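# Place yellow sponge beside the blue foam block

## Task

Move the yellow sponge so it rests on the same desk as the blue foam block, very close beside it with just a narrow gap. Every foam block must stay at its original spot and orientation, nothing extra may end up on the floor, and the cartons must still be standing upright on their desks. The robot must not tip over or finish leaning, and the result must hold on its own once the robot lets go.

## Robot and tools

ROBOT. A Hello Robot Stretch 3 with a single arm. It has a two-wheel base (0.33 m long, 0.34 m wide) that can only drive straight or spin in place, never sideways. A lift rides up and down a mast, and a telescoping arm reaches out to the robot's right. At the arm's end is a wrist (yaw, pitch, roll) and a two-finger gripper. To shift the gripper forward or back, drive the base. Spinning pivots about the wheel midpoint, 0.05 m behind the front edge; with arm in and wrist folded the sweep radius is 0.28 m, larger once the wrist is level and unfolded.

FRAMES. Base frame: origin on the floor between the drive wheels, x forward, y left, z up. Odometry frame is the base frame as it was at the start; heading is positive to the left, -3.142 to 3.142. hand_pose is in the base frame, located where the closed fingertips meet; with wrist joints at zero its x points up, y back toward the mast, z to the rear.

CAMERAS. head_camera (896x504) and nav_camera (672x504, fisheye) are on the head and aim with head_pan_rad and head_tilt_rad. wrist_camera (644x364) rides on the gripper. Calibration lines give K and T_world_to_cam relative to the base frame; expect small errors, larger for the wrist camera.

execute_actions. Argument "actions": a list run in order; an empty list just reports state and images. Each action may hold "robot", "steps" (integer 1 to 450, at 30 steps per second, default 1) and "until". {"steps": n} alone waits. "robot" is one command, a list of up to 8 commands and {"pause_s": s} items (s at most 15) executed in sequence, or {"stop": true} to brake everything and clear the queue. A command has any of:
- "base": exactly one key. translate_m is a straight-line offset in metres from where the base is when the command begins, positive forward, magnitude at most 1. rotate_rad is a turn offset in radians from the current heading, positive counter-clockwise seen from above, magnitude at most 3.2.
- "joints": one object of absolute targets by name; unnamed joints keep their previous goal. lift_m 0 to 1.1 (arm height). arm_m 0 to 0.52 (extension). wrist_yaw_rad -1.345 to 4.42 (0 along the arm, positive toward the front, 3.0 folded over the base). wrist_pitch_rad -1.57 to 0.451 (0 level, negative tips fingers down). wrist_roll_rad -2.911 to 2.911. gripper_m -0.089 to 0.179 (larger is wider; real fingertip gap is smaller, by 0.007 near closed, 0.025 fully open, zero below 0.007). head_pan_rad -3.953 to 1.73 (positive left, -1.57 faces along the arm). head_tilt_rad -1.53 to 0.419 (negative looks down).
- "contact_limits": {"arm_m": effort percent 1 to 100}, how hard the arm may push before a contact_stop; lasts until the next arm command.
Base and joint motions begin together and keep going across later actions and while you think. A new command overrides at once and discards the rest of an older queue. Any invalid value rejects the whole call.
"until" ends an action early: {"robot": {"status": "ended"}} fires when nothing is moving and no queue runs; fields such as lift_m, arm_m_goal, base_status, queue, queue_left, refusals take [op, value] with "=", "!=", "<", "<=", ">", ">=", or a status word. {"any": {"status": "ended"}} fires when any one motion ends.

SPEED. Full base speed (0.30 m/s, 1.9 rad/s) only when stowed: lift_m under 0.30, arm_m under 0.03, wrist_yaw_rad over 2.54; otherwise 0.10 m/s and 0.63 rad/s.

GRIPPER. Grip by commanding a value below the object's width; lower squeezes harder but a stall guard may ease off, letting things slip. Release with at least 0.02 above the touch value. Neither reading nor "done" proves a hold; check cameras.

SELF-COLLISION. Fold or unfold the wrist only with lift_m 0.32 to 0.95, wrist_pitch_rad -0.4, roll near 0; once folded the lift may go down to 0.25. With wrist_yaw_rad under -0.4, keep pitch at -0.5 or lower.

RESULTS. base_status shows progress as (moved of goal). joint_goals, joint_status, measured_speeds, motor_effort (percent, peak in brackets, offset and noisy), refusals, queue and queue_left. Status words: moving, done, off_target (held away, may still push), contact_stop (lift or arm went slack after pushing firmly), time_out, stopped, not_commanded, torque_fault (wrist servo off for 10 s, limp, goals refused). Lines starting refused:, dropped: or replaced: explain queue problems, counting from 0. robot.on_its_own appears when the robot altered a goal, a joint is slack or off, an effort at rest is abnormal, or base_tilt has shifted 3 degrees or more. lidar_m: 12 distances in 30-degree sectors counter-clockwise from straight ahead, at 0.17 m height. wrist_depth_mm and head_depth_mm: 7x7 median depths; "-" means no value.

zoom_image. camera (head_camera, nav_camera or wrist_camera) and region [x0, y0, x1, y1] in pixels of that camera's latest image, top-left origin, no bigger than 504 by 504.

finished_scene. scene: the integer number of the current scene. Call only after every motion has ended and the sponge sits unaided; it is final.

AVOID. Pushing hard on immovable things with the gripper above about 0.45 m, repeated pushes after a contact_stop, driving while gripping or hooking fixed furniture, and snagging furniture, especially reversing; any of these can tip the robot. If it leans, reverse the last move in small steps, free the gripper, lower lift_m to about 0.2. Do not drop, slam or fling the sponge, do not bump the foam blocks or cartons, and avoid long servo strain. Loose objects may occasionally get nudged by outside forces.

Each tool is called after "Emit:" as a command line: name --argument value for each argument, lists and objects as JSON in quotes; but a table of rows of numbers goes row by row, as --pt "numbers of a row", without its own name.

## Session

Emit:
execute_actions --actions '[]'

Scene clock: 0.00 s.
robot.base_odometry: x=+0.000 y=+0.000 heading=+0.000 (m, m, rad; robot's odometry frame)
robot.turned_by_wheels: +0.000 (rad since the last result)
robot.turned_by_imu: +0.000 (rad since the last result)
robot.base_tilt: forward=-0.3 right=-0.9 (deg)
robot.lidar_m: 2.07 1.99 2.22 1.42 1.75 1.39 1.93 1.75 2.10 2.04 1.72 1.94
robot.head_depth_mm: 1896 2794 2935 2930 2940 2895 2580 / 1756 2792 2790 2759 2801 2793 2556 / 1695 2654 2665 2651 2653 2711 2544 / 1934 2509 2563 2552 2549 2082 2229 / 1959 2444 2463 2465 2484 1776 2425 / 1972 2365 2370 2365 2369 1704 2338 / 1984 2296 2267 2245 2271 1646 2259
robot.base_status: not_commanded
robot.joint_positions: lift_m=+0.471 arm_m=+0.002 wrist_yaw_rad=+2.962 wrist_pitch_rad=-0.444 wrist_roll_rad=+0.014 gripper_m=+0.037 head_pan_rad=-0.007 head_tilt_rad=-0.015
robot.joint_goals: lift_m=+0.471 arm_m=+0.002 wrist_yaw_rad=+2.962 wrist_pitch_rad=-0.444 wrist_roll_rad=+0.014 gripper_m=+0.037 head_pan_rad=-0.007 head_tilt_rad=-0.015
robot.joint_status: lift_m=not_commanded arm_m=not_commanded wrist_yaw_rad=not_commanded wrist_pitch_rad=not_commanded wrist_roll_rad=not_commanded gripper_m=not_commanded head_pan_rad=not_commanded head_tilt_rad=not_commanded
robot.measured_speeds: translate_m=+0.000 rotate_rad=+0.000 lift_m=+0.000 arm_m=+0.000 wrist_yaw_rad=+0.000 wrist_pitch_rad=+0.000 wrist_roll_rad=+0.000 head_pan_rad=+0.000 head_tilt_rad=+0.000
robot: refusals=0 queue=idle queue_left=0
robot.motor_effort: left_wheel=+0 right_wheel=+0 lift_m=+25 arm_m=-1 wrist_yaw_rad=+0 wrist_pitch_rad=+9 wrist_roll_rad=-1 gripper_m=-1 head_pan_rad=+0 head_tilt_rad=+3 (%)
robot.hand_pose: x=+0.0183 y=+0.0707 z=+0.4783 quat_wxyz=(+0.218, +0.705, +0.092, +0.668) (m; robot's base frame)
robot.wrist_depth_mm: - - - - - - - / - - - - - - - / - - - - - - - / 977 - 984 957 969 947 988 / 806 832 - 807 785 791 801 / 697 687 - 695 679 692 697 / 631 625 610 627 605 595 604
pictures: head_camera (sideways: a quarter turn clockwise sets it upright), nav_camera (sideways: a quarter turn counterclockwise sets it upright), wrist_camera
camera_calibration (this result's frames):
head_camera: T_world_to_cam=[[0.00959915, -0.0544453, -0.998471, 1.3175], [-0.0246308, 0.998201, -0.0546674, 0.0808873], [0.999651, 0.0251179, 0.00824084, -0.0638211], [0, 0, 0, 1]] pos_world=[0.0531442, -0.00740686, 1.32044]
nav_camera: T_world_to_cam=[[0.0248367, 0.0414977, 0.99883, -1.26339], [-0.0494272, -0.997865, 0.0426866, -0.00172872], [0.998469, -0.0504295, -0.0227325, -0.0120133], [0, 0, 0, 1]] pos_world=[0.0432878, 0.0500968, 1.26171]
wrist_camera: T_world_to_cam=[[0.980952, -0.193891, -0.0117767, 0.00383724], [-0.127795, -0.598516, -0.790852, 0.450155], [0.146291, 0.777293, -0.611894, 0.40236], [0, 0, 0, 1]] pos_world=[-0.00509821, -0.0425828, 0.602253]
Images, in order (width x height): head_camera 896x504, nav_camera 672x504, wrist_camera 644x364.

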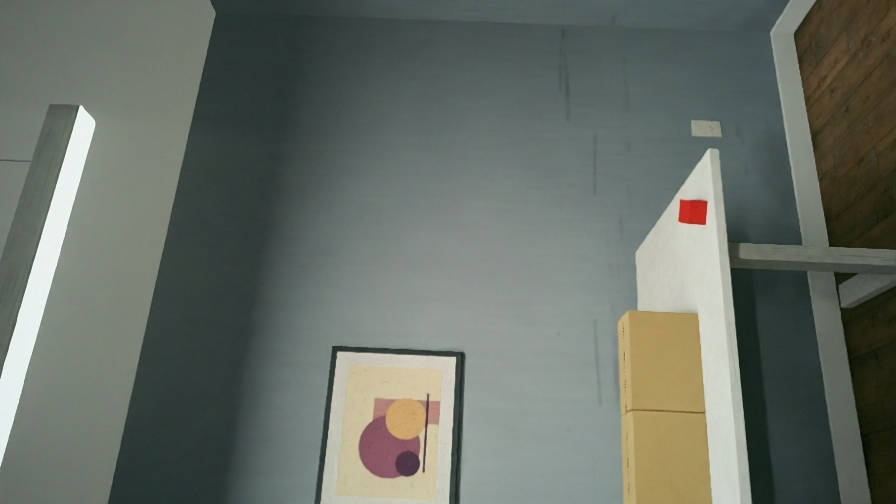

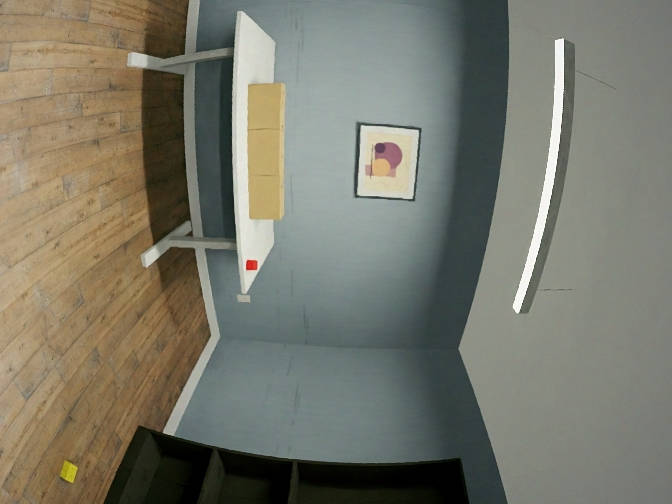

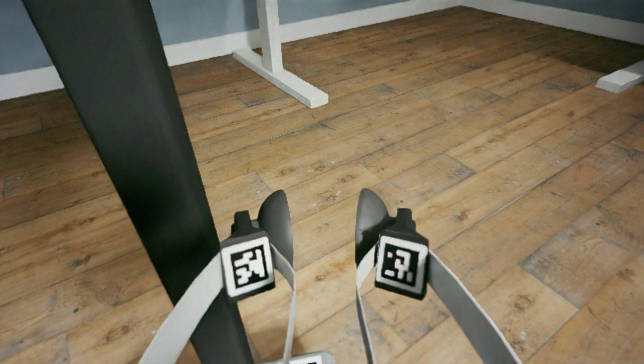

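Emit:
execute_actions --actions '[{"robot":{"joints":{"head_pan_rad":-3.0,"head_tilt_rad":-0.4,"lift_m":0.28,"wrist_pitch_rad":-0.4},"base":{"rotate_rad":-0.6}},"steps":450,"until":{"robot":{"status":"ended"}}}]'

Emit:
execute_actions --actions '[{"robot":{"joints":{"head_pan_rad":-0.7,"head_tilt_rad":-1.0},"base":{"translate_m":0.9}},"steps":450,"until":{"robot":{"status":"ended"}}}]'

Scene clock: 12.37 s.
robot.base_odometry: x=+0.000 y=+0.000 heading=-0.600 (m, m, rad; robot's odometry frame)
robot.turned_by_wheels: -0.600 (rad since the last result)
robot.turned_by_imu: -0.591 (rad since the last result)
robot.base_tilt: forward=-0.2 right=-0.8 (deg)
robot.lidar_m: 1.95 2.07 1.99 2.36 1.78 1.74 1.39 2.43 1.75 2.11 2.06 1.72
robot.head_depth_mm: 1688 1743 1840 1766 1152 1864 1535 / 1799 1890 1967 2074 1337 1781 1521 / 1967 2057 2146 2299 2315 1899 1490 / 2116 2247 2361 2506 2549 1904 1515 / 2346 2476 2599 2870 2510 1887 1503 / 2516 2639 2784 3024 2464 1855 1502 / 2356 2488 2627 2779 2477 1863 1493
robot.base_status: done (rotate_rad -0.5998 of -0.6000)
robot.joint_positions: lift_m=+0.280 arm_m=+0.002 wrist_yaw_rad=+2.962 wrist_pitch_rad=-0.419 wrist_roll_rad=+0.014 gripper_m=+0.037 head_pan_rad=-2.993 head_tilt_rad=-0.395
robot.joint_goals: lift_m=+0.280 arm_m=+0.002 wrist_yaw_rad=+2.962 wrist_pitch_rad=-0.400 wrist_roll_rad=+0.014 gripper_m=+0.037 head_pan_rad=-3.000 head_tilt_rad=-0.400
robot.joint_status: lift_m=done arm_m=not_commanded wrist_yaw_rad=not_commanded wrist_pitch_rad=done wrist_roll_rad=not_commanded gripper_m=not_commanded head_pan_rad=done head_tilt_rad=done
robot.measured_speeds: translate_m=+0.000 rotate_rad=+0.000 lift_m=+0.000 arm_m=+0.000 wrist_yaw_rad=+0.000 wrist_pitch_rad=+0.000 wrist_roll_rad=+0.000 head_pan_rad=+0.000 head_tilt_rad=+0.000
robot: refusals=0 queue=done queue_left=0
robot.motor_effort: left_wheel=+4(9) right_wheel=-3(5) lift_m=+20(24) arm_m=-1(1) wrist_yaw_rad=-1(0) wrist_pitch_rad=+11(13) wrist_roll_rad=+0(0) gripper_m=-1(0) head_pan_rad=-2(29) head_tilt_rad=-2(37) (%)
robot.hand_pose: x=+0.0189 y=+0.0738 z=+0.2928 quat_wxyz=(+0.209, +0.707, +0.083, +0.671) (m; robot's base frame)
robot.wrist_depth_mm: - - - - - - - / - - - - - - - / 881 - 845 842 822 824 830 / 681 - 665 679 681 673 662 / 570 573 - 550 570 558 561 / 495 504 - - 479 488 475 / - - - - 422 424 422
pictures: head_camera (sideways: a quarter turn clockwise sets it upright), nav_camera (sideways: a quarter turn counterclockwise sets it upright), wrist_camera
camera_calibration (this result's frames):
head_camera: T_world_to_cam=[[0.349312, 0.107345, -0.930837, 1.2269], [0.197436, -0.979545, -0.0388715, 0.0589448], [-0.915969, -0.170202, -0.363361, 0.43156], [0, 0, 0, 1]] pos_world=[-0.0449126, -0.000510421, 1.30114]
nav_camera: T_world_to_cam=[[-0.383035, -0.0995669, 0.918352, -1.15565], [-0.125062, 0.99061, 0.0552389, -0.0175845], [-0.915229, -0.0936927, -0.39189, 0.480159], [0, 0, 0, 1]] pos_world=[-0.00539729, -0.0526575, 1.25043]
wrist_camera: T_world_to_cam=[[0.981009, -0.193581, -0.0121493, 0.00178984], [-0.12425, -0.579095, -0.805736, 0.308236], [0.14894, 0.791944, -0.59215, 0.279403], [0, 0, 0, 1]] pos_world=[-0.00507158, -0.0424274, 0.413827]
Images, in order (width x height): head_camera 896x504, nav_camera 672x504, wrist_camera 644x364.

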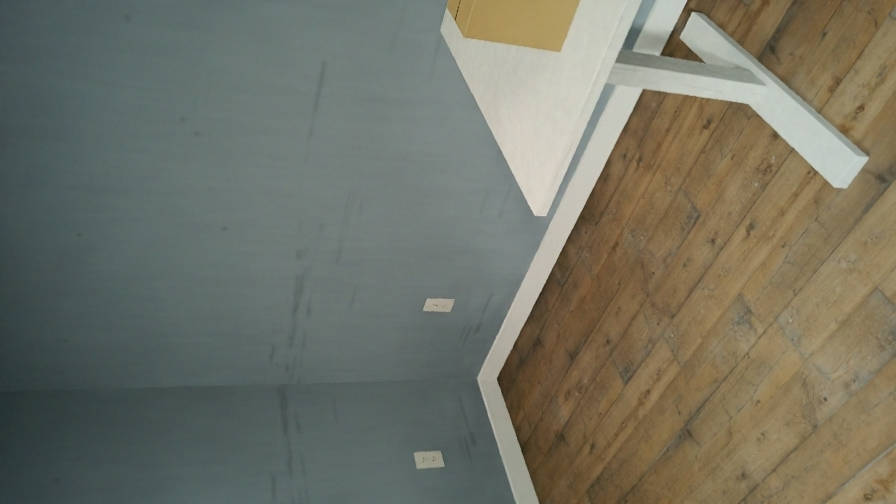

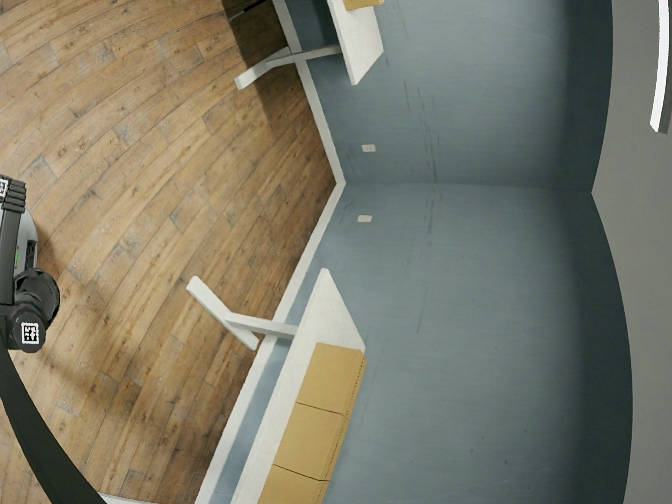

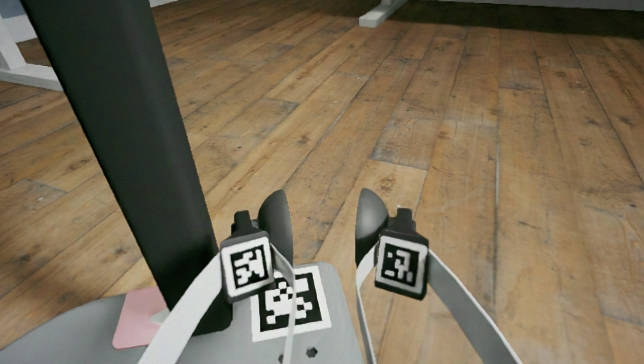

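Scene clock: 17.13 s.
robot.base_odometry: x=+0.743 y=-0.508 heading=-0.600 (m, m, rad; robot's odometry frame)
robot.turned_by_wheels: +0.000 (rad since the last result)
robot.turned_by_imu: +0.003 (rad since the last result)
robot.base_tilt: forward=-0.2 right=-0.8 (deg)
robot.lidar_m: 1.05 1.90 1.42 1.86 2.56 2.04 2.27 2.62 2.24 1.68 1.00 1.22
robot.head_depth_mm: 1218 1438 1727 1590 1408 1252 1127 / 1003 1199 1712 1606 1396 1253 1142 / 1154 1207 1561 1552 1396 1254 1144 / 1148 1203 1581 1531 1394 1241 1125 / 1140 1172 1556 1523 1399 1238 1127 / 1122 1170 1566 1512 1392 1241 1119 / 1104 1173 1552 1521 1396 1253 1119
robot.base_status: done (translate_m +0.9000 of +0.9000)
robot.joint_positions: lift_m=+0.280 arm_m=+0.002 wrist_yaw_rad=+2.962 wrist_pitch_rad=-0.419 wrist_roll_rad=+0.014 gripper_m=+0.037 head_pan_rad=-0.707 head_tilt_rad=-0.988
robot.joint_goals: lift_m=+0.280 arm_m=+0.002 wrist_yaw_rad=+2.962 wrist_pitch_rad=-0.400 wrist_roll_rad=+0.014 gripper_m=+0.037 head_pan_rad=-0.700 head_tilt_rad=-1.000
robot.joint_status: lift_m=done arm_m=not_commanded wrist_yaw_rad=not_commanded wrist_pitch_rad=done wrist_roll_rad=not_commanded gripper_m=not_commanded head_pan_rad=done head_tilt_rad=done
robot.measured_speeds: translate_m=+0.000 rotate_rad=+0.000 lift_m=+0.000 arm_m=+0.000 wrist_yaw_rad=+0.000 wrist_pitch_rad=+0.000 wrist_roll_rad=+0.000 head_pan_rad=+0.000 head_tilt_rad=+0.000
robot: refusals=0 queue=done queue_left=0
robot.motor_effort: left_wheel=+4(14) right_wheel=-3(5) lift_m=+20(20) arm_m=-1(1) wrist_yaw_rad=-1(1) wrist_pitch_rad=+11(11) wrist_roll_rad=+0(0) gripper_m=+0(0) head_pan_rad=+3(32) head_tilt_rad=-8(51) (%)
robot.hand_pose: x=+0.0189 y=+0.0738 z=+0.2928 quat_wxyz=(+0.209, +0.707, +0.083, +0.671) (m; robot's base frame)
robot.wrist_depth_mm: - - - - - - - / - - - - - - - / 871 - 839 854 839 828 815 / 696 - 692 666 685 676 666 / 570 577 - 552 580 570 570 / 482 505 - 486 471 481 482 / - - - - 424 424 429
pictures: head_camera (sideways: a quarter turn clockwise sets it upright), nav_camera (sideways: a quarter turn counterclockwise sets it upright), wrist_camera
camera_calibration (this result's frames):
head_camera: T_world_to_cam=[[-0.658576, 0.49107, -0.5702, 0.76294], [0.600148, 0.799877, -0.00429187, 0.0114523], [0.453983, -0.345031, -0.821494, 1.01917], [0, 0, 0, 1]] pos_world=[0.0328944, -0.0321714, 1.27232]
nav_camera: T_world_to_cam=[[0.665334, -0.513536, 0.541859, -0.671311], [-0.639508, -0.766535, 0.0587658, -0.0189927], [0.385176, -0.385622, -0.838412, 1.05306], [0, 0, 0, 1]] pos_world=[0.0288867, 0.0467823, 1.24777]
wrist_camera: T_world_to_cam=[[0.98101, -0.193579, -0.0121523, 0.00179135], [-0.124223, -0.578943, -0.80585, 0.308301], [0.14896, 0.792056, -0.591995, 0.279351], [0, 0, 0, 1]] pos_world=[-0.00507141, -0.0424265, 0.41384]
Images, in order (width x height): head_camera 896x504, nav_camera 672x504, wrist_camera 644x364.

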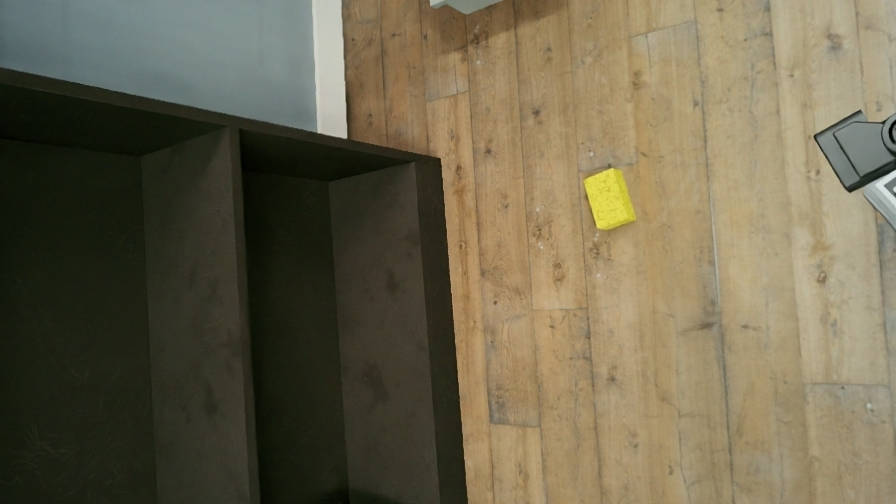

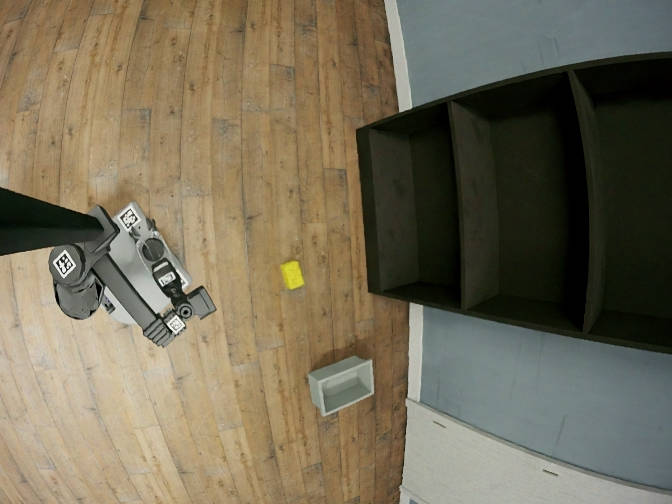

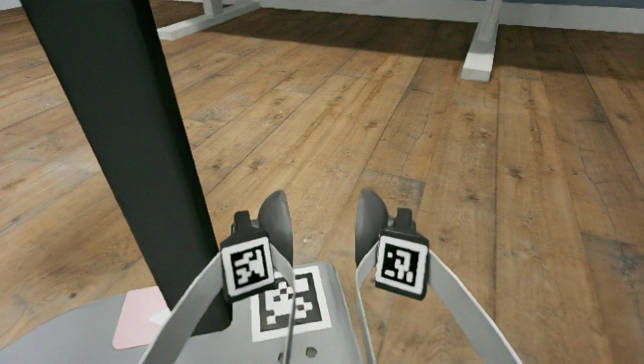

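Emit:
execute_actions --actions '[{"robot":{"joints":{"head_pan_rad":-1.57,"head_tilt_rad":-1.1,"arm_m":0.43},"base":{"rotate_rad":0.75}},"steps":450,"until":{"robot":{"arm_m":[">",0.1]}}},{"robot":{"joints":{"wrist_yaw_rad":2.03}},"steps":450,"until":{"robot":{"arm_m":[">",0.18]}}},{"robot":{"joints":{"wrist_pitch_rad":-1.57,"gripper_m":0.13,"lift_m":0.24}},"steps":450,"until":{"robot":{"status":"ended"}}}]'

Scene clock: 34.27 s.
robot.base_odometry: x=+0.743 y=-0.508 heading=+0.150 (m, m, rad; robot's odometry frame)
robot.turned_by_wheels: +0.750 (rad since the last result)
robot.turned_by_imu: +0.737 (rad since the last result)
robot.base_tilt: forward=-0.2 right=-0.8 (deg)
robot.lidar_m: 1.42 1.89 1.86 2.04 2.28 2.91 2.52 2.41 1.45 1.00 1.05 1.48
robot.head_depth_mm: 1363 1647 1666 1459 1336 1218 1113 / 1344 1607 1668 1487 1336 1219 - / 1088 1460 1632 1440 1332 1222 - / 1156 1465 1547 1492 1334 1219 - / 1154 1446 1528 1478 1336 1216 1111 / 1134 1408 1526 1490 1336 1221 1114 / 1132 1380 1519 1473 1332 1214 1113
robot.base_status: done (rotate_rad +0.7499 of +0.7500)
robot.joint_positions: lift_m=+0.240 arm_m=+0.430 wrist_yaw_rad=+2.032 wrist_pitch_rad=-1.559 wrist_roll_rad=+0.014 gripper_m=+0.130 head_pan_rad=-1.563 head_tilt_rad=-1.087
robot.joint_goals: lift_m=+0.240 arm_m=+0.430 wrist_yaw_rad=+2.030 wrist_pitch_rad=-1.570 wrist_roll_rad=+0.014 gripper_m=+0.130 head_pan_rad=-1.570 head_tilt_rad=-1.100
robot.joint_status: lift_m=done arm_m=done wrist_yaw_rad=done wrist_pitch_rad=done wrist_roll_rad=not_commanded gripper_m=done head_pan_rad=done head_tilt_rad=done
robot.measured_speeds: translate_m=+0.000 rotate_rad=+0.000 lift_m=+0.000 arm_m=+0.000 wrist_yaw_rad=+0.000 wrist_pitch_rad=+0.000 wrist_roll_rad=+0.000 head_pan_rad=+0.000 head_tilt_rad=+0.000
robot: refusals=0 queue=done queue_left=0
robot.motor_effort: left_wheel=-3(9) right_wheel=+3(8) lift_m=+20(20) arm_m=+1(2) wrist_yaw_rad=-1(3) wrist_pitch_rad=-3(11) wrist_roll_rad=+0(0) gripper_m=+1(82) head_pan_rad=-2(30) head_tilt_rad=-8(24) (%)
robot.hand_pose: x=-0.0401 y=-0.5843 z=+0.1225 quat_wxyz=(+0.689, +0.690, +0.153, +0.161) (m; robot's base frame)
robot.wrist_depth_mm: 258 259 260 262 258 263 262 / 266 267 264 266 270 271 268 / 274 275 277 232 276 280 274 / 284 285 287 240 286 289 288 / 294 291 296 249 295 297 296 / 305 - 305 308 307 - 308 / 314 314 311 316 317 316 319
pictures: head_camera (sideways: a quarter turn clockwise sets it upright), nav_camera (sideways: a quarter turn counterclockwise sets it upright), wrist_camera
camera_calibration (this result's frames):
head_camera: T_world_to_cam=[[-0.061205, 0.871556, -0.48646, 0.650208], [0.997464, 0.0711475, 0.00197196, 0.000873676], [0.0363291, -0.485106, -0.873701, 1.08958], [0, 0, 0, 1]] pos_world=[-0.00065884, -0.0381949, 1.26826]
nav_camera: T_world_to_cam=[[0.0486452, -0.888491, 0.456309, -0.556108], [-0.998037, -0.0251996, 0.0573299, -0.0149288], [-0.0394382, -0.458202, -0.887973, 1.12006], [0, 0, 0, 1]] pos_world=[0.0563258, 0.0187415, 1.2492]
wrist_camera: T_world_to_cam=[[0.428477, -0.903508, 0.00893622, -0.50936], [-0.885795, -0.418084, 0.201427, -0.277252], [-0.178255, -0.0942224, -0.979463, 0.225066], [0, 0, 0, 1]] pos_world=[0.0127799, -0.55492, 0.280842]
Images, in order (width x height): head_camera 896x504, nav_camera 672x504, wrist_camera 644x364.

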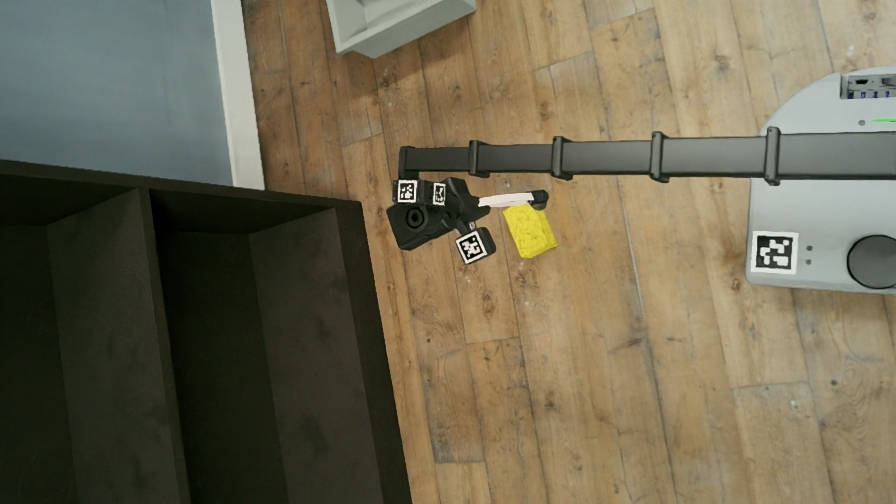

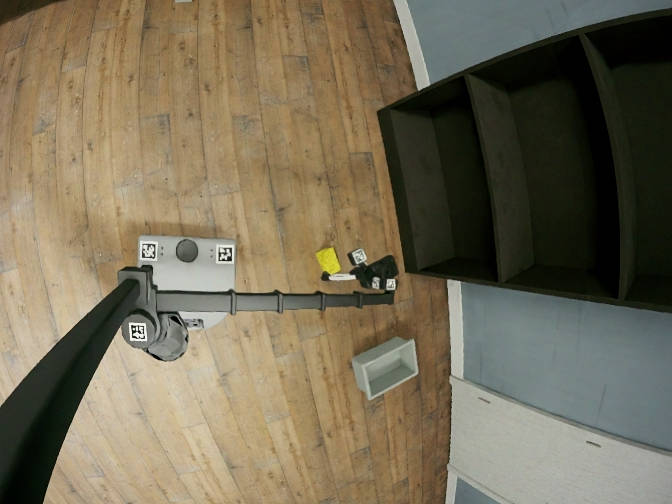

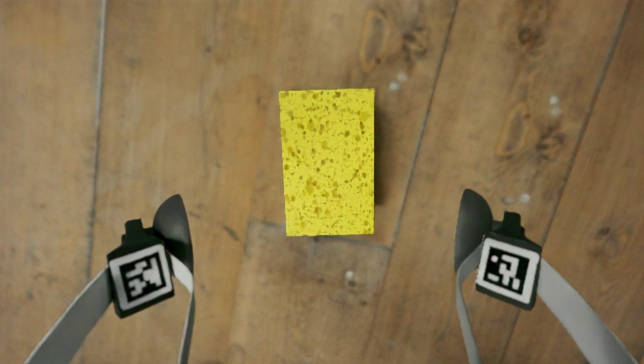

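Emit:
execute_actions --actions '[{"robot":[{"base":{"translate_m":0.018},"joints":{"lift_m":0.14,"arm_m":0.425,"gripper_m":0.11}},{"joints":{"gripper_m":0.02}}],"steps":450,"until":{"robot":{"status":"ended"}}},{"robot":{"joints":{"lift_m":0.29}},"steps":450,"until":{"robot":{"lift_m":[">",0.17]}}},{"robot":{"joints":{"arm_m":0.15}},"steps":450,"until":{"robot":{"lift_m":[">",0.2]}}},{"robot":{"joints":{"wrist_pitch_rad":-0.4,"head_pan_rad":-3.6,"head_tilt_rad":-0.4}},"steps":450,"until":{"robot":{"wrist_pitch_rad":[">",-0.6],"lift_m":[">",0.26]}}},{"robot":{"joints":{"wrist_yaw_rad":2.65,"arm_m":0.0}},"steps":450,"until":{"robot":{"status":"ended"}}}]'

Scene clock: 48.27 s.
robot.base_odometry: x=+0.761 y=-0.505 heading=+0.150 (m, m, rad; robot's odometry frame)
robot.turned_by_wheels: +0.000 (rad since the last result)
robot.turned_by_imu: +0.000 (rad since the last result)
robot.base_tilt: forward=-0.2 right=-0.8 (deg)
robot.lidar_m: 1.41 1.88 1.85 2.05 2.29 2.93 2.54 2.43 1.44 1.01 1.04 1.47
robot.head_depth_mm: 2698 2753 2885 3051 2520 1887 1505 / 2919 3050 3190 3292 2538 1893 1513 / 3228 3385 3668 3612 2483 1877 1500 / 3261 3432 3769 3609 2505 1850 1488 / 3004 3199 3414 3511 2479 1844 1475 / 2815 2989 3129 3199 2435 1855 1477 / 2670 2806 2837 3091 2437 1851 1461
robot.base_status: done (translate_m +0.0180 of +0.0180)
robot.joint_positions: lift_m=+0.290 arm_m=+0.002 wrist_yaw_rad=+2.648 wrist_pitch_rad=-0.421 wrist_roll_rad=+0.014 gripper_m=+0.021 head_pan_rad=-3.593 head_tilt_rad=-0.409
robot.joint_goals: lift_m=+0.290 arm_m=+0.000 wrist_yaw_rad=+2.650 wrist_pitch_rad=-0.400 wrist_roll_rad=+0.014 gripper_m=+0.020 head_pan_rad=-3.600 head_tilt_rad=-0.400
robot.joint_status: lift_m=done arm_m=done wrist_yaw_rad=done wrist_pitch_rad=done wrist_roll_rad=not_commanded gripper_m=done head_pan_rad=done head_tilt_rad=done
robot.measured_speeds: translate_m=+0.000 rotate_rad=+0.000 lift_m=+0.000 arm_m=+0.000 wrist_yaw_rad=+0.000 wrist_pitch_rad=+0.000 wrist_roll_rad=+0.000 head_pan_rad=+0.000 head_tilt_rad=+0.000
robot: refusals=0 queue=done queue_left=0
robot.motor_effort: left_wheel=-2(4) right_wheel=+3(7) lift_m=+30(31) arm_m=-3(4) wrist_yaw_rad=+2(2) wrist_pitch_rad=+12(13) wrist_roll_rad=+0(0) gripper_m=-19(93) head_pan_rad=-2(30) head_tilt_rad=+6(50) (%)
robot.hand_pose: x=+0.0849 y=+0.0502 z=+0.3018 quat_wxyz=(+0.312, +0.711, -0.028, +0.630) (m; robot's base frame)
robot.wrist_depth_mm: - - - - - - - / - - - - - - - / 898 861 866 130 841 890 862 / 714 710 665 134 634 671 688 / 583 587 138 138 138 573 578 / - 502 143 142 468 496 484 / - - - 148 426 435 431
pictures: head_camera (sideways: a quarter turn clockwise sets it upright), nav_camera (sideways: a quarter turn counterclockwise sets it upright), wrist_camera
camera_calibration (this result's frames):
head_camera: T_world_to_cam=[[0.360296, -0.11419, -0.925823, 1.22029], [-0.389743, -0.920132, -0.0381855, 0.0616329], [-0.847518, 0.374591, -0.376024, 0.447622], [0, 0, 0, 1]] pos_world=[-0.036275, 0.0283795, 1.30044]
nav_camera: T_world_to_cam=[[-0.383578, 0.139577, 0.9129, -1.14853], [0.455514, 0.888494, 0.0555499, -0.0215299], [-0.803352, 0.437146, -0.404386, 0.495738], [0, 0, 0, 1]] pos_world=[-0.0324916, -0.0372719, 1.25016]
wrist_camera: T_world_to_cam=[[0.873308, -0.487018, -0.0121186, -0.0435968], [-0.297713, -0.513831, -0.804577, 0.321127], [0.385617, 0.706252, -0.593724, 0.278293], [0, 0, 0, 1]] pos_world=[0.0263628, -0.0527721, 0.423073]
Images, in order (width x height): head_camera 896x504, nav_camera 672x504, wrist_camera 644x364.

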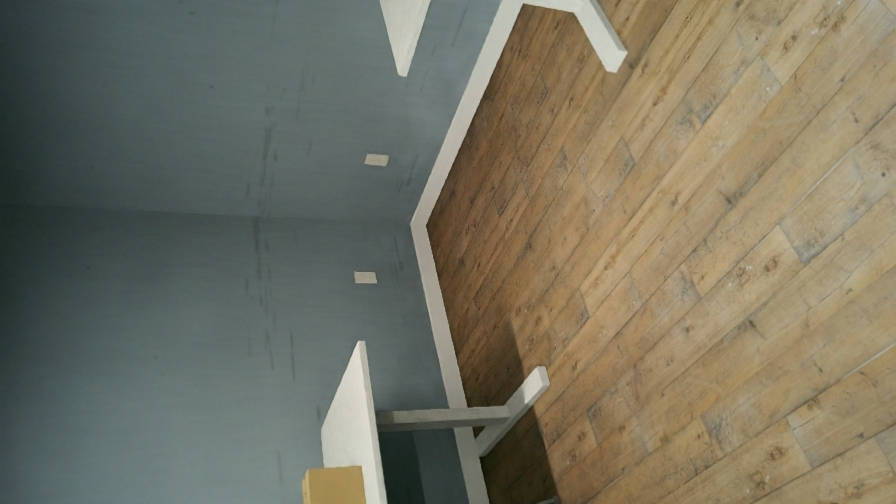

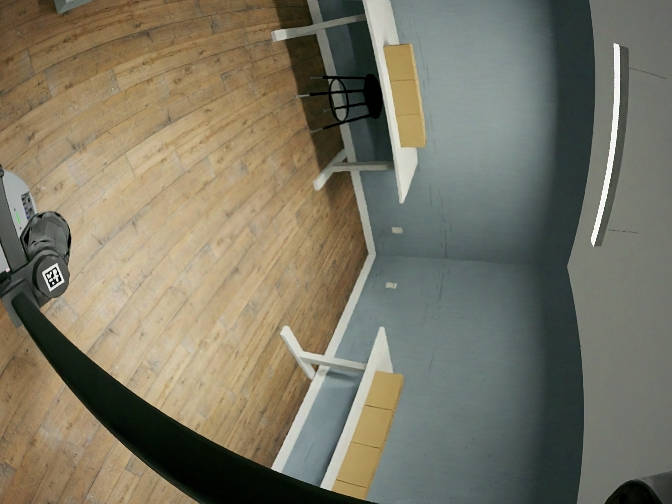

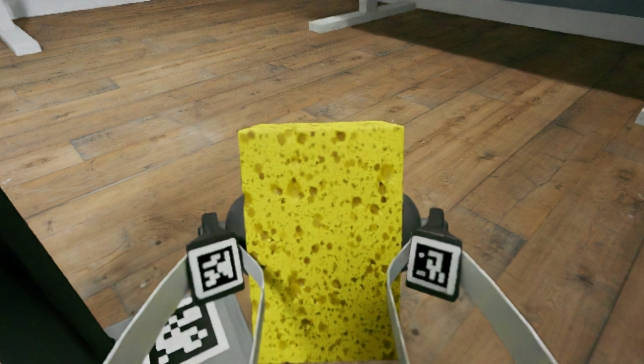

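Emit:
execute_actions --actions '[{"robot":{"base":{"rotate_rad":-0.51},"joints":{"head_pan_rad":0.85,"head_tilt_rad":-0.4}},"steps":450,"until":{"robot":{"base_status":"done"}}},{"robot":{"base":{"translate_m":-1.0}},"steps":450,"until":{"robot":{"translate_m":["<",-0.65]}}},{"robot":{"base":{"translate_m":-1.0}},"steps":450,"until":{"robot":{"translate_m":["<",-0.65]}}},{"robot":{"base":{"translate_m":-1.0}},"steps":450,"until":{"robot":{"translate_m":["<",-0.65]}}},{"robot":{"base":{"translate_m":-1.0}},"steps":450,"until":{"robot":{"status":"ended"}}}]'

Scene clock: 74.33 s.
robot.base_odometry: x=-2.011 y=+0.538 heading=-0.360 (m, m, rad; robot's odometry frame)
robot.turned_by_wheels: -0.510 (rad since the last result)
robot.turned_by_imu: -0.511 (rad since the last result)
robot.base_tilt: forward=-0.2 right=-0.9 (deg)
robot.lidar_m: 3.51 1.00 0.91 0.54 0.47 0.47 0.55 0.74 0.74 0.86 0.93 3.26
robot.head_depth_mm: 3461 3729 3856 3423 1121 1887 1521 / 3508 3754 3911 1240 1120 1872 1512 / 3434 3784 3970 1644 1112 1747 1460 / 3463 3713 3939 1641 1161 1733 1366 / 1995 2134 2259 1612 1150 1860 1492 / 1398 1450 1523 1511 1137 1695 1483 / 1065 1106 1142 1184 1153 1262 1300
robot.base_status: done (translate_m -1.0000 of -1.0000)
robot.joint_positions: lift_m=+0.290 arm_m=+0.002 wrist_yaw_rad=+2.648 wrist_pitch_rad=-0.420 wrist_roll_rad=+0.014 gripper_m=+0.021 head_pan_rad=+0.843 head_tilt_rad=-0.408
robot.joint_goals: lift_m=+0.290 arm_m=+0.000 wrist_yaw_rad=+2.650 wrist_pitch_rad=-0.400 wrist_roll_rad=+0.014 gripper_m=+0.020 head_pan_rad=+0.850 head_tilt_rad=-0.400
robot.joint_status: lift_m=done arm_m=done wrist_yaw_rad=done wrist_pitch_rad=done wrist_roll_rad=not_commanded gripper_m=done head_pan_rad=done head_tilt_rad=done
robot.measured_speeds: translate_m=+0.000 rotate_rad=+0.000 lift_m=+0.000 arm_m=+0.000 wrist_yaw_rad=+0.000 wrist_pitch_rad=+0.000 wrist_roll_rad=+0.000 head_pan_rad=+0.000 head_tilt_rad=+0.000
robot: refusals=0 queue=done queue_left=0
robot.motor_effort: left_wheel=+4(11) right_wheel=-3(9) lift_m=+30(30) arm_m=-2(3) wrist_yaw_rad=+2(2) wrist_pitch_rad=+12(12) wrist_roll_rad=+0(0) gripper_m=-19(17) head_pan_rad=+3(31) head_tilt_rad=+3(6) (%)
robot.hand_pose: x=+0.0849 y=+0.0503 z=+0.3020 quat_wxyz=(+0.312, +0.711, -0.028, +0.630) (m; robot's base frame)
robot.wrist_depth_mm: 509 644 914 - - - - / 507 654 967 - - - - / 527 683 813 131 846 831 859 / 528 650 640 134 632 677 675 / 542 570 138 138 139 574 572 / - 503 143 142 463 492 494 / - - - 148 424 437 433
pictures: head_camera (sideways: a quarter turn clockwise sets it upright), nav_camera (sideways: a quarter turn counterclockwise sets it upright), wrist_camera
camera_calibration (this result's frames):
head_camera: T_world_to_cam=[[-0.207479, -0.314616, -0.926266, 1.22433], [-0.778754, 0.626162, -0.0382456, 0.0640841], [0.592026, 0.713399, -0.374924, 0.437408], [0, 0, 0, 1]] pos_world=[0.0449707, 0.0330193, 1.3005]
nav_camera: T_world_to_cam=[[0.238268, 0.330095, 0.913382, -1.15295], [0.73035, -0.680813, 0.0555232, -0.0231718], [0.64017, 0.653859, -0.403301, 0.485519], [0, 0, 0, 1]] pos_world=[-0.0191801, 0.0473466, 1.25018]
wrist_camera: T_world_to_cam=[[0.873413, -0.486829, -0.012131, -0.0435556], [-0.297323, -0.513362, -0.805021, 0.321406], [0.38568, 0.706722, -0.593123, 0.278101], [0, 0, 0, 1]] pos_world=[0.0263453, -0.0527466, 0.423158]
Images, in order (width x height): head_camera 896x504, nav_camera 672x504, wrist_camera 644x364.

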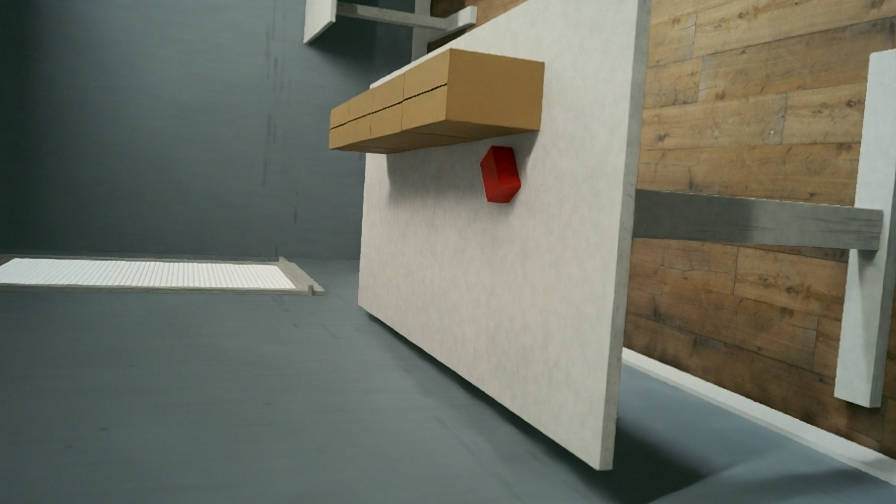

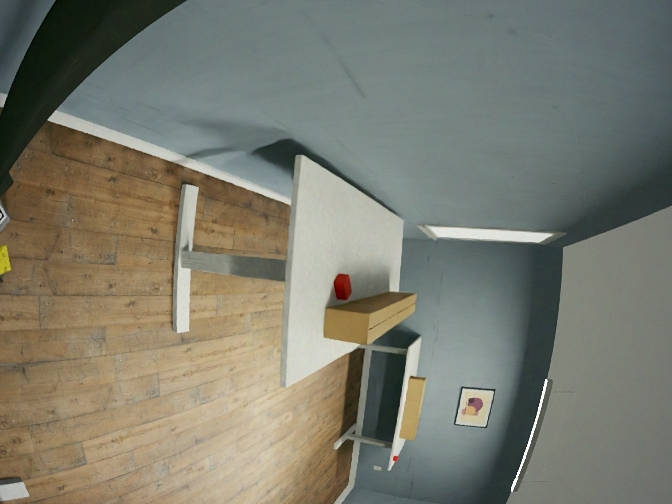

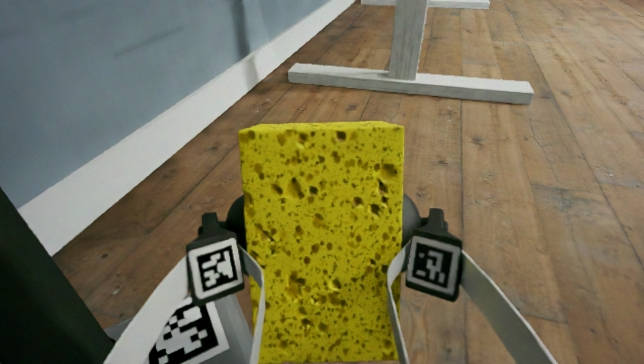

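Emit:
execute_actions --actions '[{"robot":[{"base":{"rotate_rad":-1.52},"joints":{"head_pan_rad":0.65,"head_tilt_rad":-0.65}},{"base":{"translate_m":0.5}}],"steps":450,"until":{"robot":{"status":"ended"}}}]'

Scene clock: 85.77 s.
robot.base_odometry: x=-2.164 y=+0.061 heading=-1.880 (m, m, rad; robot's odometry frame)
robot.turned_by_wheels: -1.520 (rad since the last result)
robot.turned_by_imu: -1.493 (rad since the last result)
robot.base_tilt: forward=-0.2 right=-0.8 (deg)
robot.lidar_m: 0.50 0.51 0.51 3.39 4.22 1.38 0.94 0.85 0.74 0.46 0.41 0.42
robot.head_depth_mm: 1282 1258 1242 1071 805 665 1133 / 1887 1861 1412 1025 804 660 1249 / 2546 2714 1405 1018 799 658 1274 / 2548 2767 1323 1012 796 658 1213 / 2527 2744 1244 1008 794 652 965 / 2555 2725 939 899 788 650 1264 / 2545 2808 2955 913 789 649 1254
robot.base_status: done (translate_m +0.5000 of +0.5000)
robot.joint_positions: lift_m=+0.290 arm_m=+0.002 wrist_yaw_rad=+2.648 wrist_pitch_rad=-0.420 wrist_roll_rad=+0.014 gripper_m=+0.021 head_pan_rad=+0.657 head_tilt_rad=-0.643
robot.joint_goals: lift_m=+0.290 arm_m=+0.000 wrist_yaw_rad=+2.650 wrist_pitch_rad=-0.400 wrist_roll_rad=+0.014 gripper_m=+0.020 head_pan_rad=+0.650 head_tilt_rad=-0.650
robot.joint_status: lift_m=done arm_m=done wrist_yaw_rad=done wrist_pitch_rad=done wrist_roll_rad=not_commanded gripper_m=done head_pan_rad=done head_tilt_rad=done
robot.measured_speeds: translate_m=+0.000 rotate_rad=+0.000 lift_m=+0.000 arm_m=+0.000 wrist_yaw_rad=+0.000 wrist_pitch_rad=+0.000 wrist_roll_rad=+0.000 head_pan_rad=+0.000 head_tilt_rad=+0.000
robot: refusals=0 queue=done queue_left=0
robot.motor_effort: left_wheel=+4(14) right_wheel=-3(9) lift_m=+30(30) arm_m=-3(3) wrist_yaw_rad=+1(1) wrist_pitch_rad=+12(12) wrist_roll_rad=+0(0) gripper_m=-17(18) head_pan_rad=-2(14) head_tilt_rad=-5(34) (%)
robot.hand_pose: x=+0.0849 y=+0.0503 z=+0.3020 quat_wxyz=(+0.312, +0.711, -0.028, +0.630) (m; robot's base frame)
robot.wrist_depth_mm: - - - - 494 - - / - - - - 554 - 888 / 855 869 855 131 583 847 770 / 698 705 653 133 592 620 665 / 584 584 138 138 139 578 554 / - 504 143 143 472 493 498 / - - - 148 422 430 435
pictures: head_camera (sideways: a quarter turn clockwise sets it upright), nav_camera (sideways: a quarter turn counterclockwise sets it upright), wrist_camera
camera_calibration (this result's frames):
head_camera: T_world_to_cam=[[-0.424775, -0.396287, -0.813955, 1.07917], [-0.655453, 0.754807, -0.0254307, 0.0466387], [0.624457, 0.522707, -0.580371, 0.704534], [0, 0, 0, 1]] pos_world=[0.0490232, 0.0241923, 1.28847]
nav_camera: T_world_to_cam=[[0.454823, 0.403433, 0.793963, -0.998541], [0.602551, -0.795879, 0.0592343, -0.0272061], [0.655796, 0.451462, -0.605073, 0.747955], [0, 0, 0, 1]] pos_world=[-0.0199532, 0.0435184, 1.24698]
wrist_camera: T_world_to_cam=[[0.873444, -0.486773, -0.0121352, -0.0435469], [-0.297267, -0.513333, -0.80506, 0.321427], [0.385652, 0.706782, -0.593069, 0.27809], [0, 0, 0, 1]] pos_world=[0.0263396, -0.0527472, 0.423166]
Images, in order (width x height): head_camera 896x504, nav_camera 672x504, wrist_camera 644x364.

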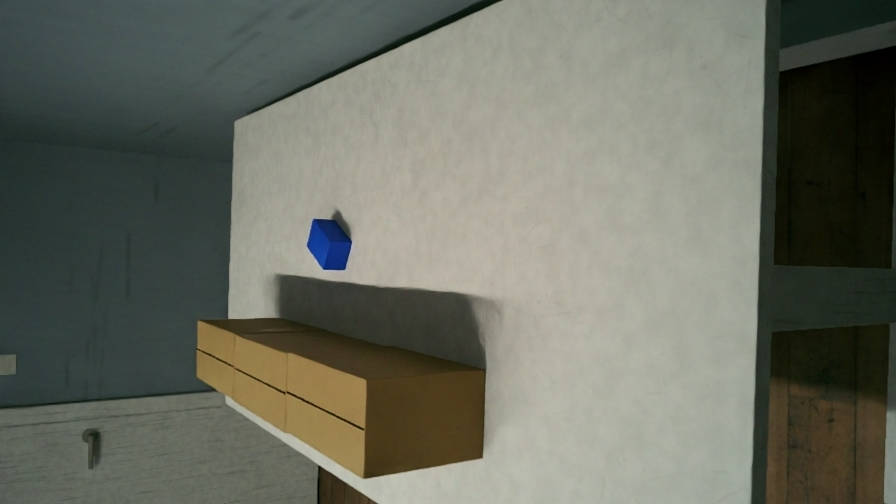

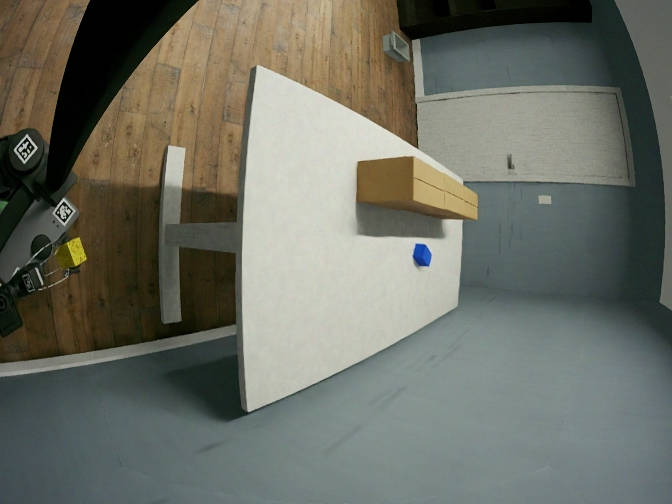

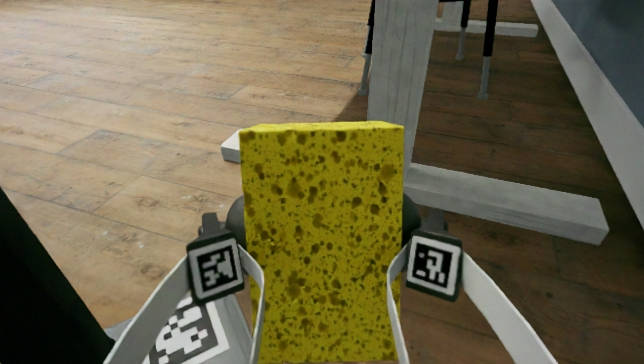

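Emit:
zoom_image --camera "head_camera" --region '[180, 100, 520, 500]'

Region (180, 100, 520, 500) of head_camera's 896x504 image, scaled by 1.260, with more detail than that image has; it fills the left 428 columns of this view, and the rest is white.

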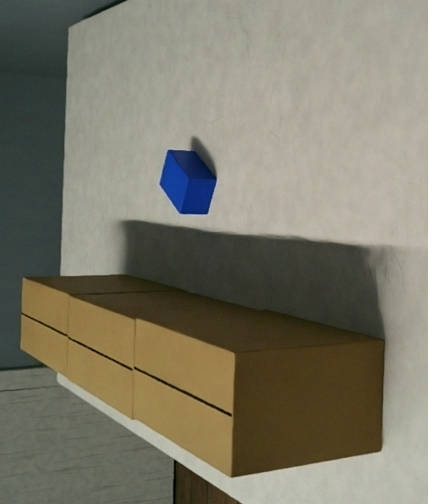

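Emit:
execute_actions --actions '[{"robot":[{"base":{"rotate_rad":-1.12},"joints":{"head_pan_rad":-1.45,"head_tilt_rad":-0.8}},{"base":{"translate_m":-0.775}},{"base":{"rotate_rad":1.835}},{"base":{"translate_m":0.95}}],"steps":450,"until":{"robot":{"status":"ended"}}}]'

Scene clock: 140.17 s.
robot.base_odometry: x=-1.021 y=-0.702 heading=-1.165 (m, m, rad; robot's odometry frame)
robot.turned_by_wheels: +0.715 (rad since the last result)
robot.turned_by_imu: +0.703 (rad since the last result)
robot.base_tilt: forward=-0.2 right=-0.8 (deg)
robot.lidar_m: 1.75 1.82 2.47 3.15 2.38 1.61 1.99 1.65 0.60 0.52 0.95 1.67
robot.head_depth_mm: 982 1106 1055 615 680 636 1194 / 1003 1131 1049 623 679 1059 1191 / 1016 1152 1042 631 692 1285 1190 / 1035 1170 1038 650 689 1101 1181 / 1050 1196 703 674 688 1324 1183 / 1071 1195 700 692 688 1360 1179 / 1094 1215 695 716 701 1348 1178
robot.base_status: done (translate_m +0.9500 of +0.9500)
robot.joint_positions: lift_m=+0.290 arm_m=+0.002 wrist_yaw_rad=+2.648 wrist_pitch_rad=-0.420 wrist_roll_rad=+0.014 gripper_m=+0.021 head_pan_rad=-1.443 head_tilt_rad=-0.791
robot.joint_goals: lift_m=+0.290 arm_m=+0.000 wrist_yaw_rad=+2.650 wrist_pitch_rad=-0.400 wrist_roll_rad=+0.014 gripper_m=+0.020 head_pan_rad=-1.450 head_tilt_rad=-0.800
robot.joint_status: lift_m=done arm_m=done wrist_yaw_rad=done wrist_pitch_rad=done wrist_roll_rad=not_commanded gripper_m=done head_pan_rad=done head_tilt_rad=done
robot.measured_speeds: translate_m=+0.000 rotate_rad=+0.000 lift_m=+0.000 arm_m=+0.000 wrist_yaw_rad=+0.000 wrist_pitch_rad=+0.000 wrist_roll_rad=+0.000 head_pan_rad=+0.000 head_tilt_rad=+0.000
robot: refusals=0 queue=done queue_left=0
robot.motor_effort: left_wheel=-3(12) right_wheel=+3(11) lift_m=+30(29) arm_m=-2(2) wrist_yaw_rad=+2(2) wrist_pitch_rad=+12(12) wrist_roll_rad=+0(0) gripper_m=-18(18) head_pan_rad=-2(31) head_tilt_rad=-6(28) (%)
robot.hand_pose: x=+0.0849 y=+0.0503 z=+0.3020 quat_wxyz=(+0.312, +0.711, -0.028, +0.630) (m; robot's base frame)
robot.wrist_depth_mm: - - - - - - - / - - - - - - - / 868 899 897 131 842 846 831 / 693 699 634 133 625 692 685 / 584 584 138 138 139 576 566 / - 504 143 143 465 491 497 / - - - 148 421 441 432
pictures: head_camera (sideways: a quarter turn clockwise sets it upright), nav_camera (sideways: a quarter turn counterclockwise sets it upright), wrist_camera
camera_calibration (this result's frames):
head_camera: T_world_to_cam=[[-0.141893, 0.679496, -0.719827, 0.954752], [0.982124, 0.187503, -0.0166006, 0.0251495], [0.12369, -0.709315, -0.693954, 0.855339], [0, 0, 0, 1]] pos_world=[0.00497668, -0.0467613, 1.28124]
nav_camera: T_world_to_cam=[[0.13247, -0.705811, 0.695904, -0.86877], [-0.990122, -0.126766, 0.0599055, -0.018353], [0.0459351, -0.696966, -0.715632, 0.895483], [0, 0, 0, 1]] pos_world=[0.05578, 0.00860743, 1.24652]
wrist_camera: T_world_to_cam=[[0.873467, -0.486733, -0.0121351, -0.0435437], [-0.29721, -0.513286, -0.805111, 0.321455], [0.385645, 0.706844, -0.593, 0.278075], [0, 0, 0, 1]] pos_world=[0.0263355, -0.0527513, 0.423177]
Images, in order (width x height): head_camera 896x504, nav_camera 672x504, wrist_camera 644x364.

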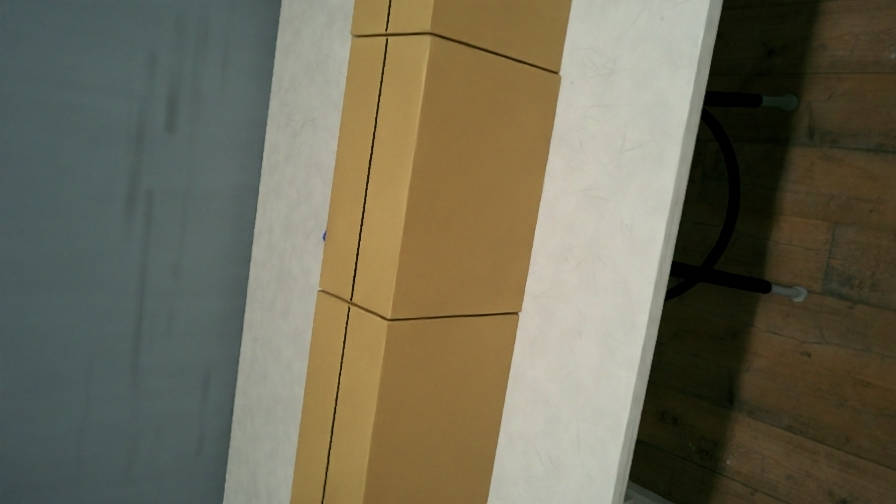

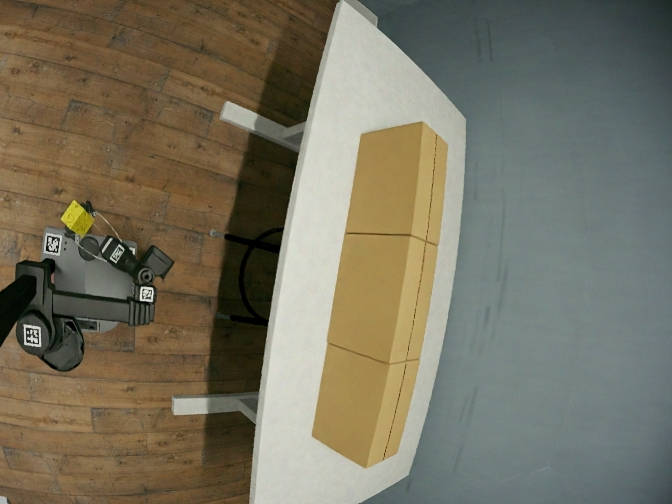

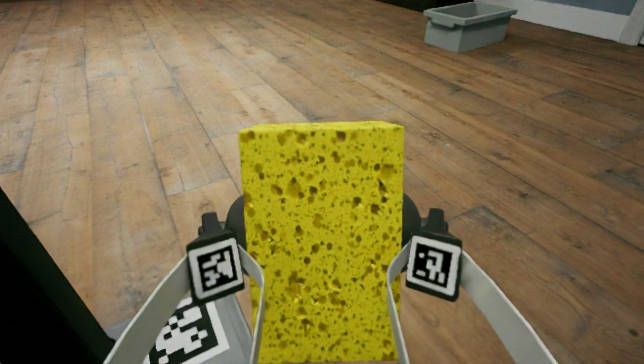

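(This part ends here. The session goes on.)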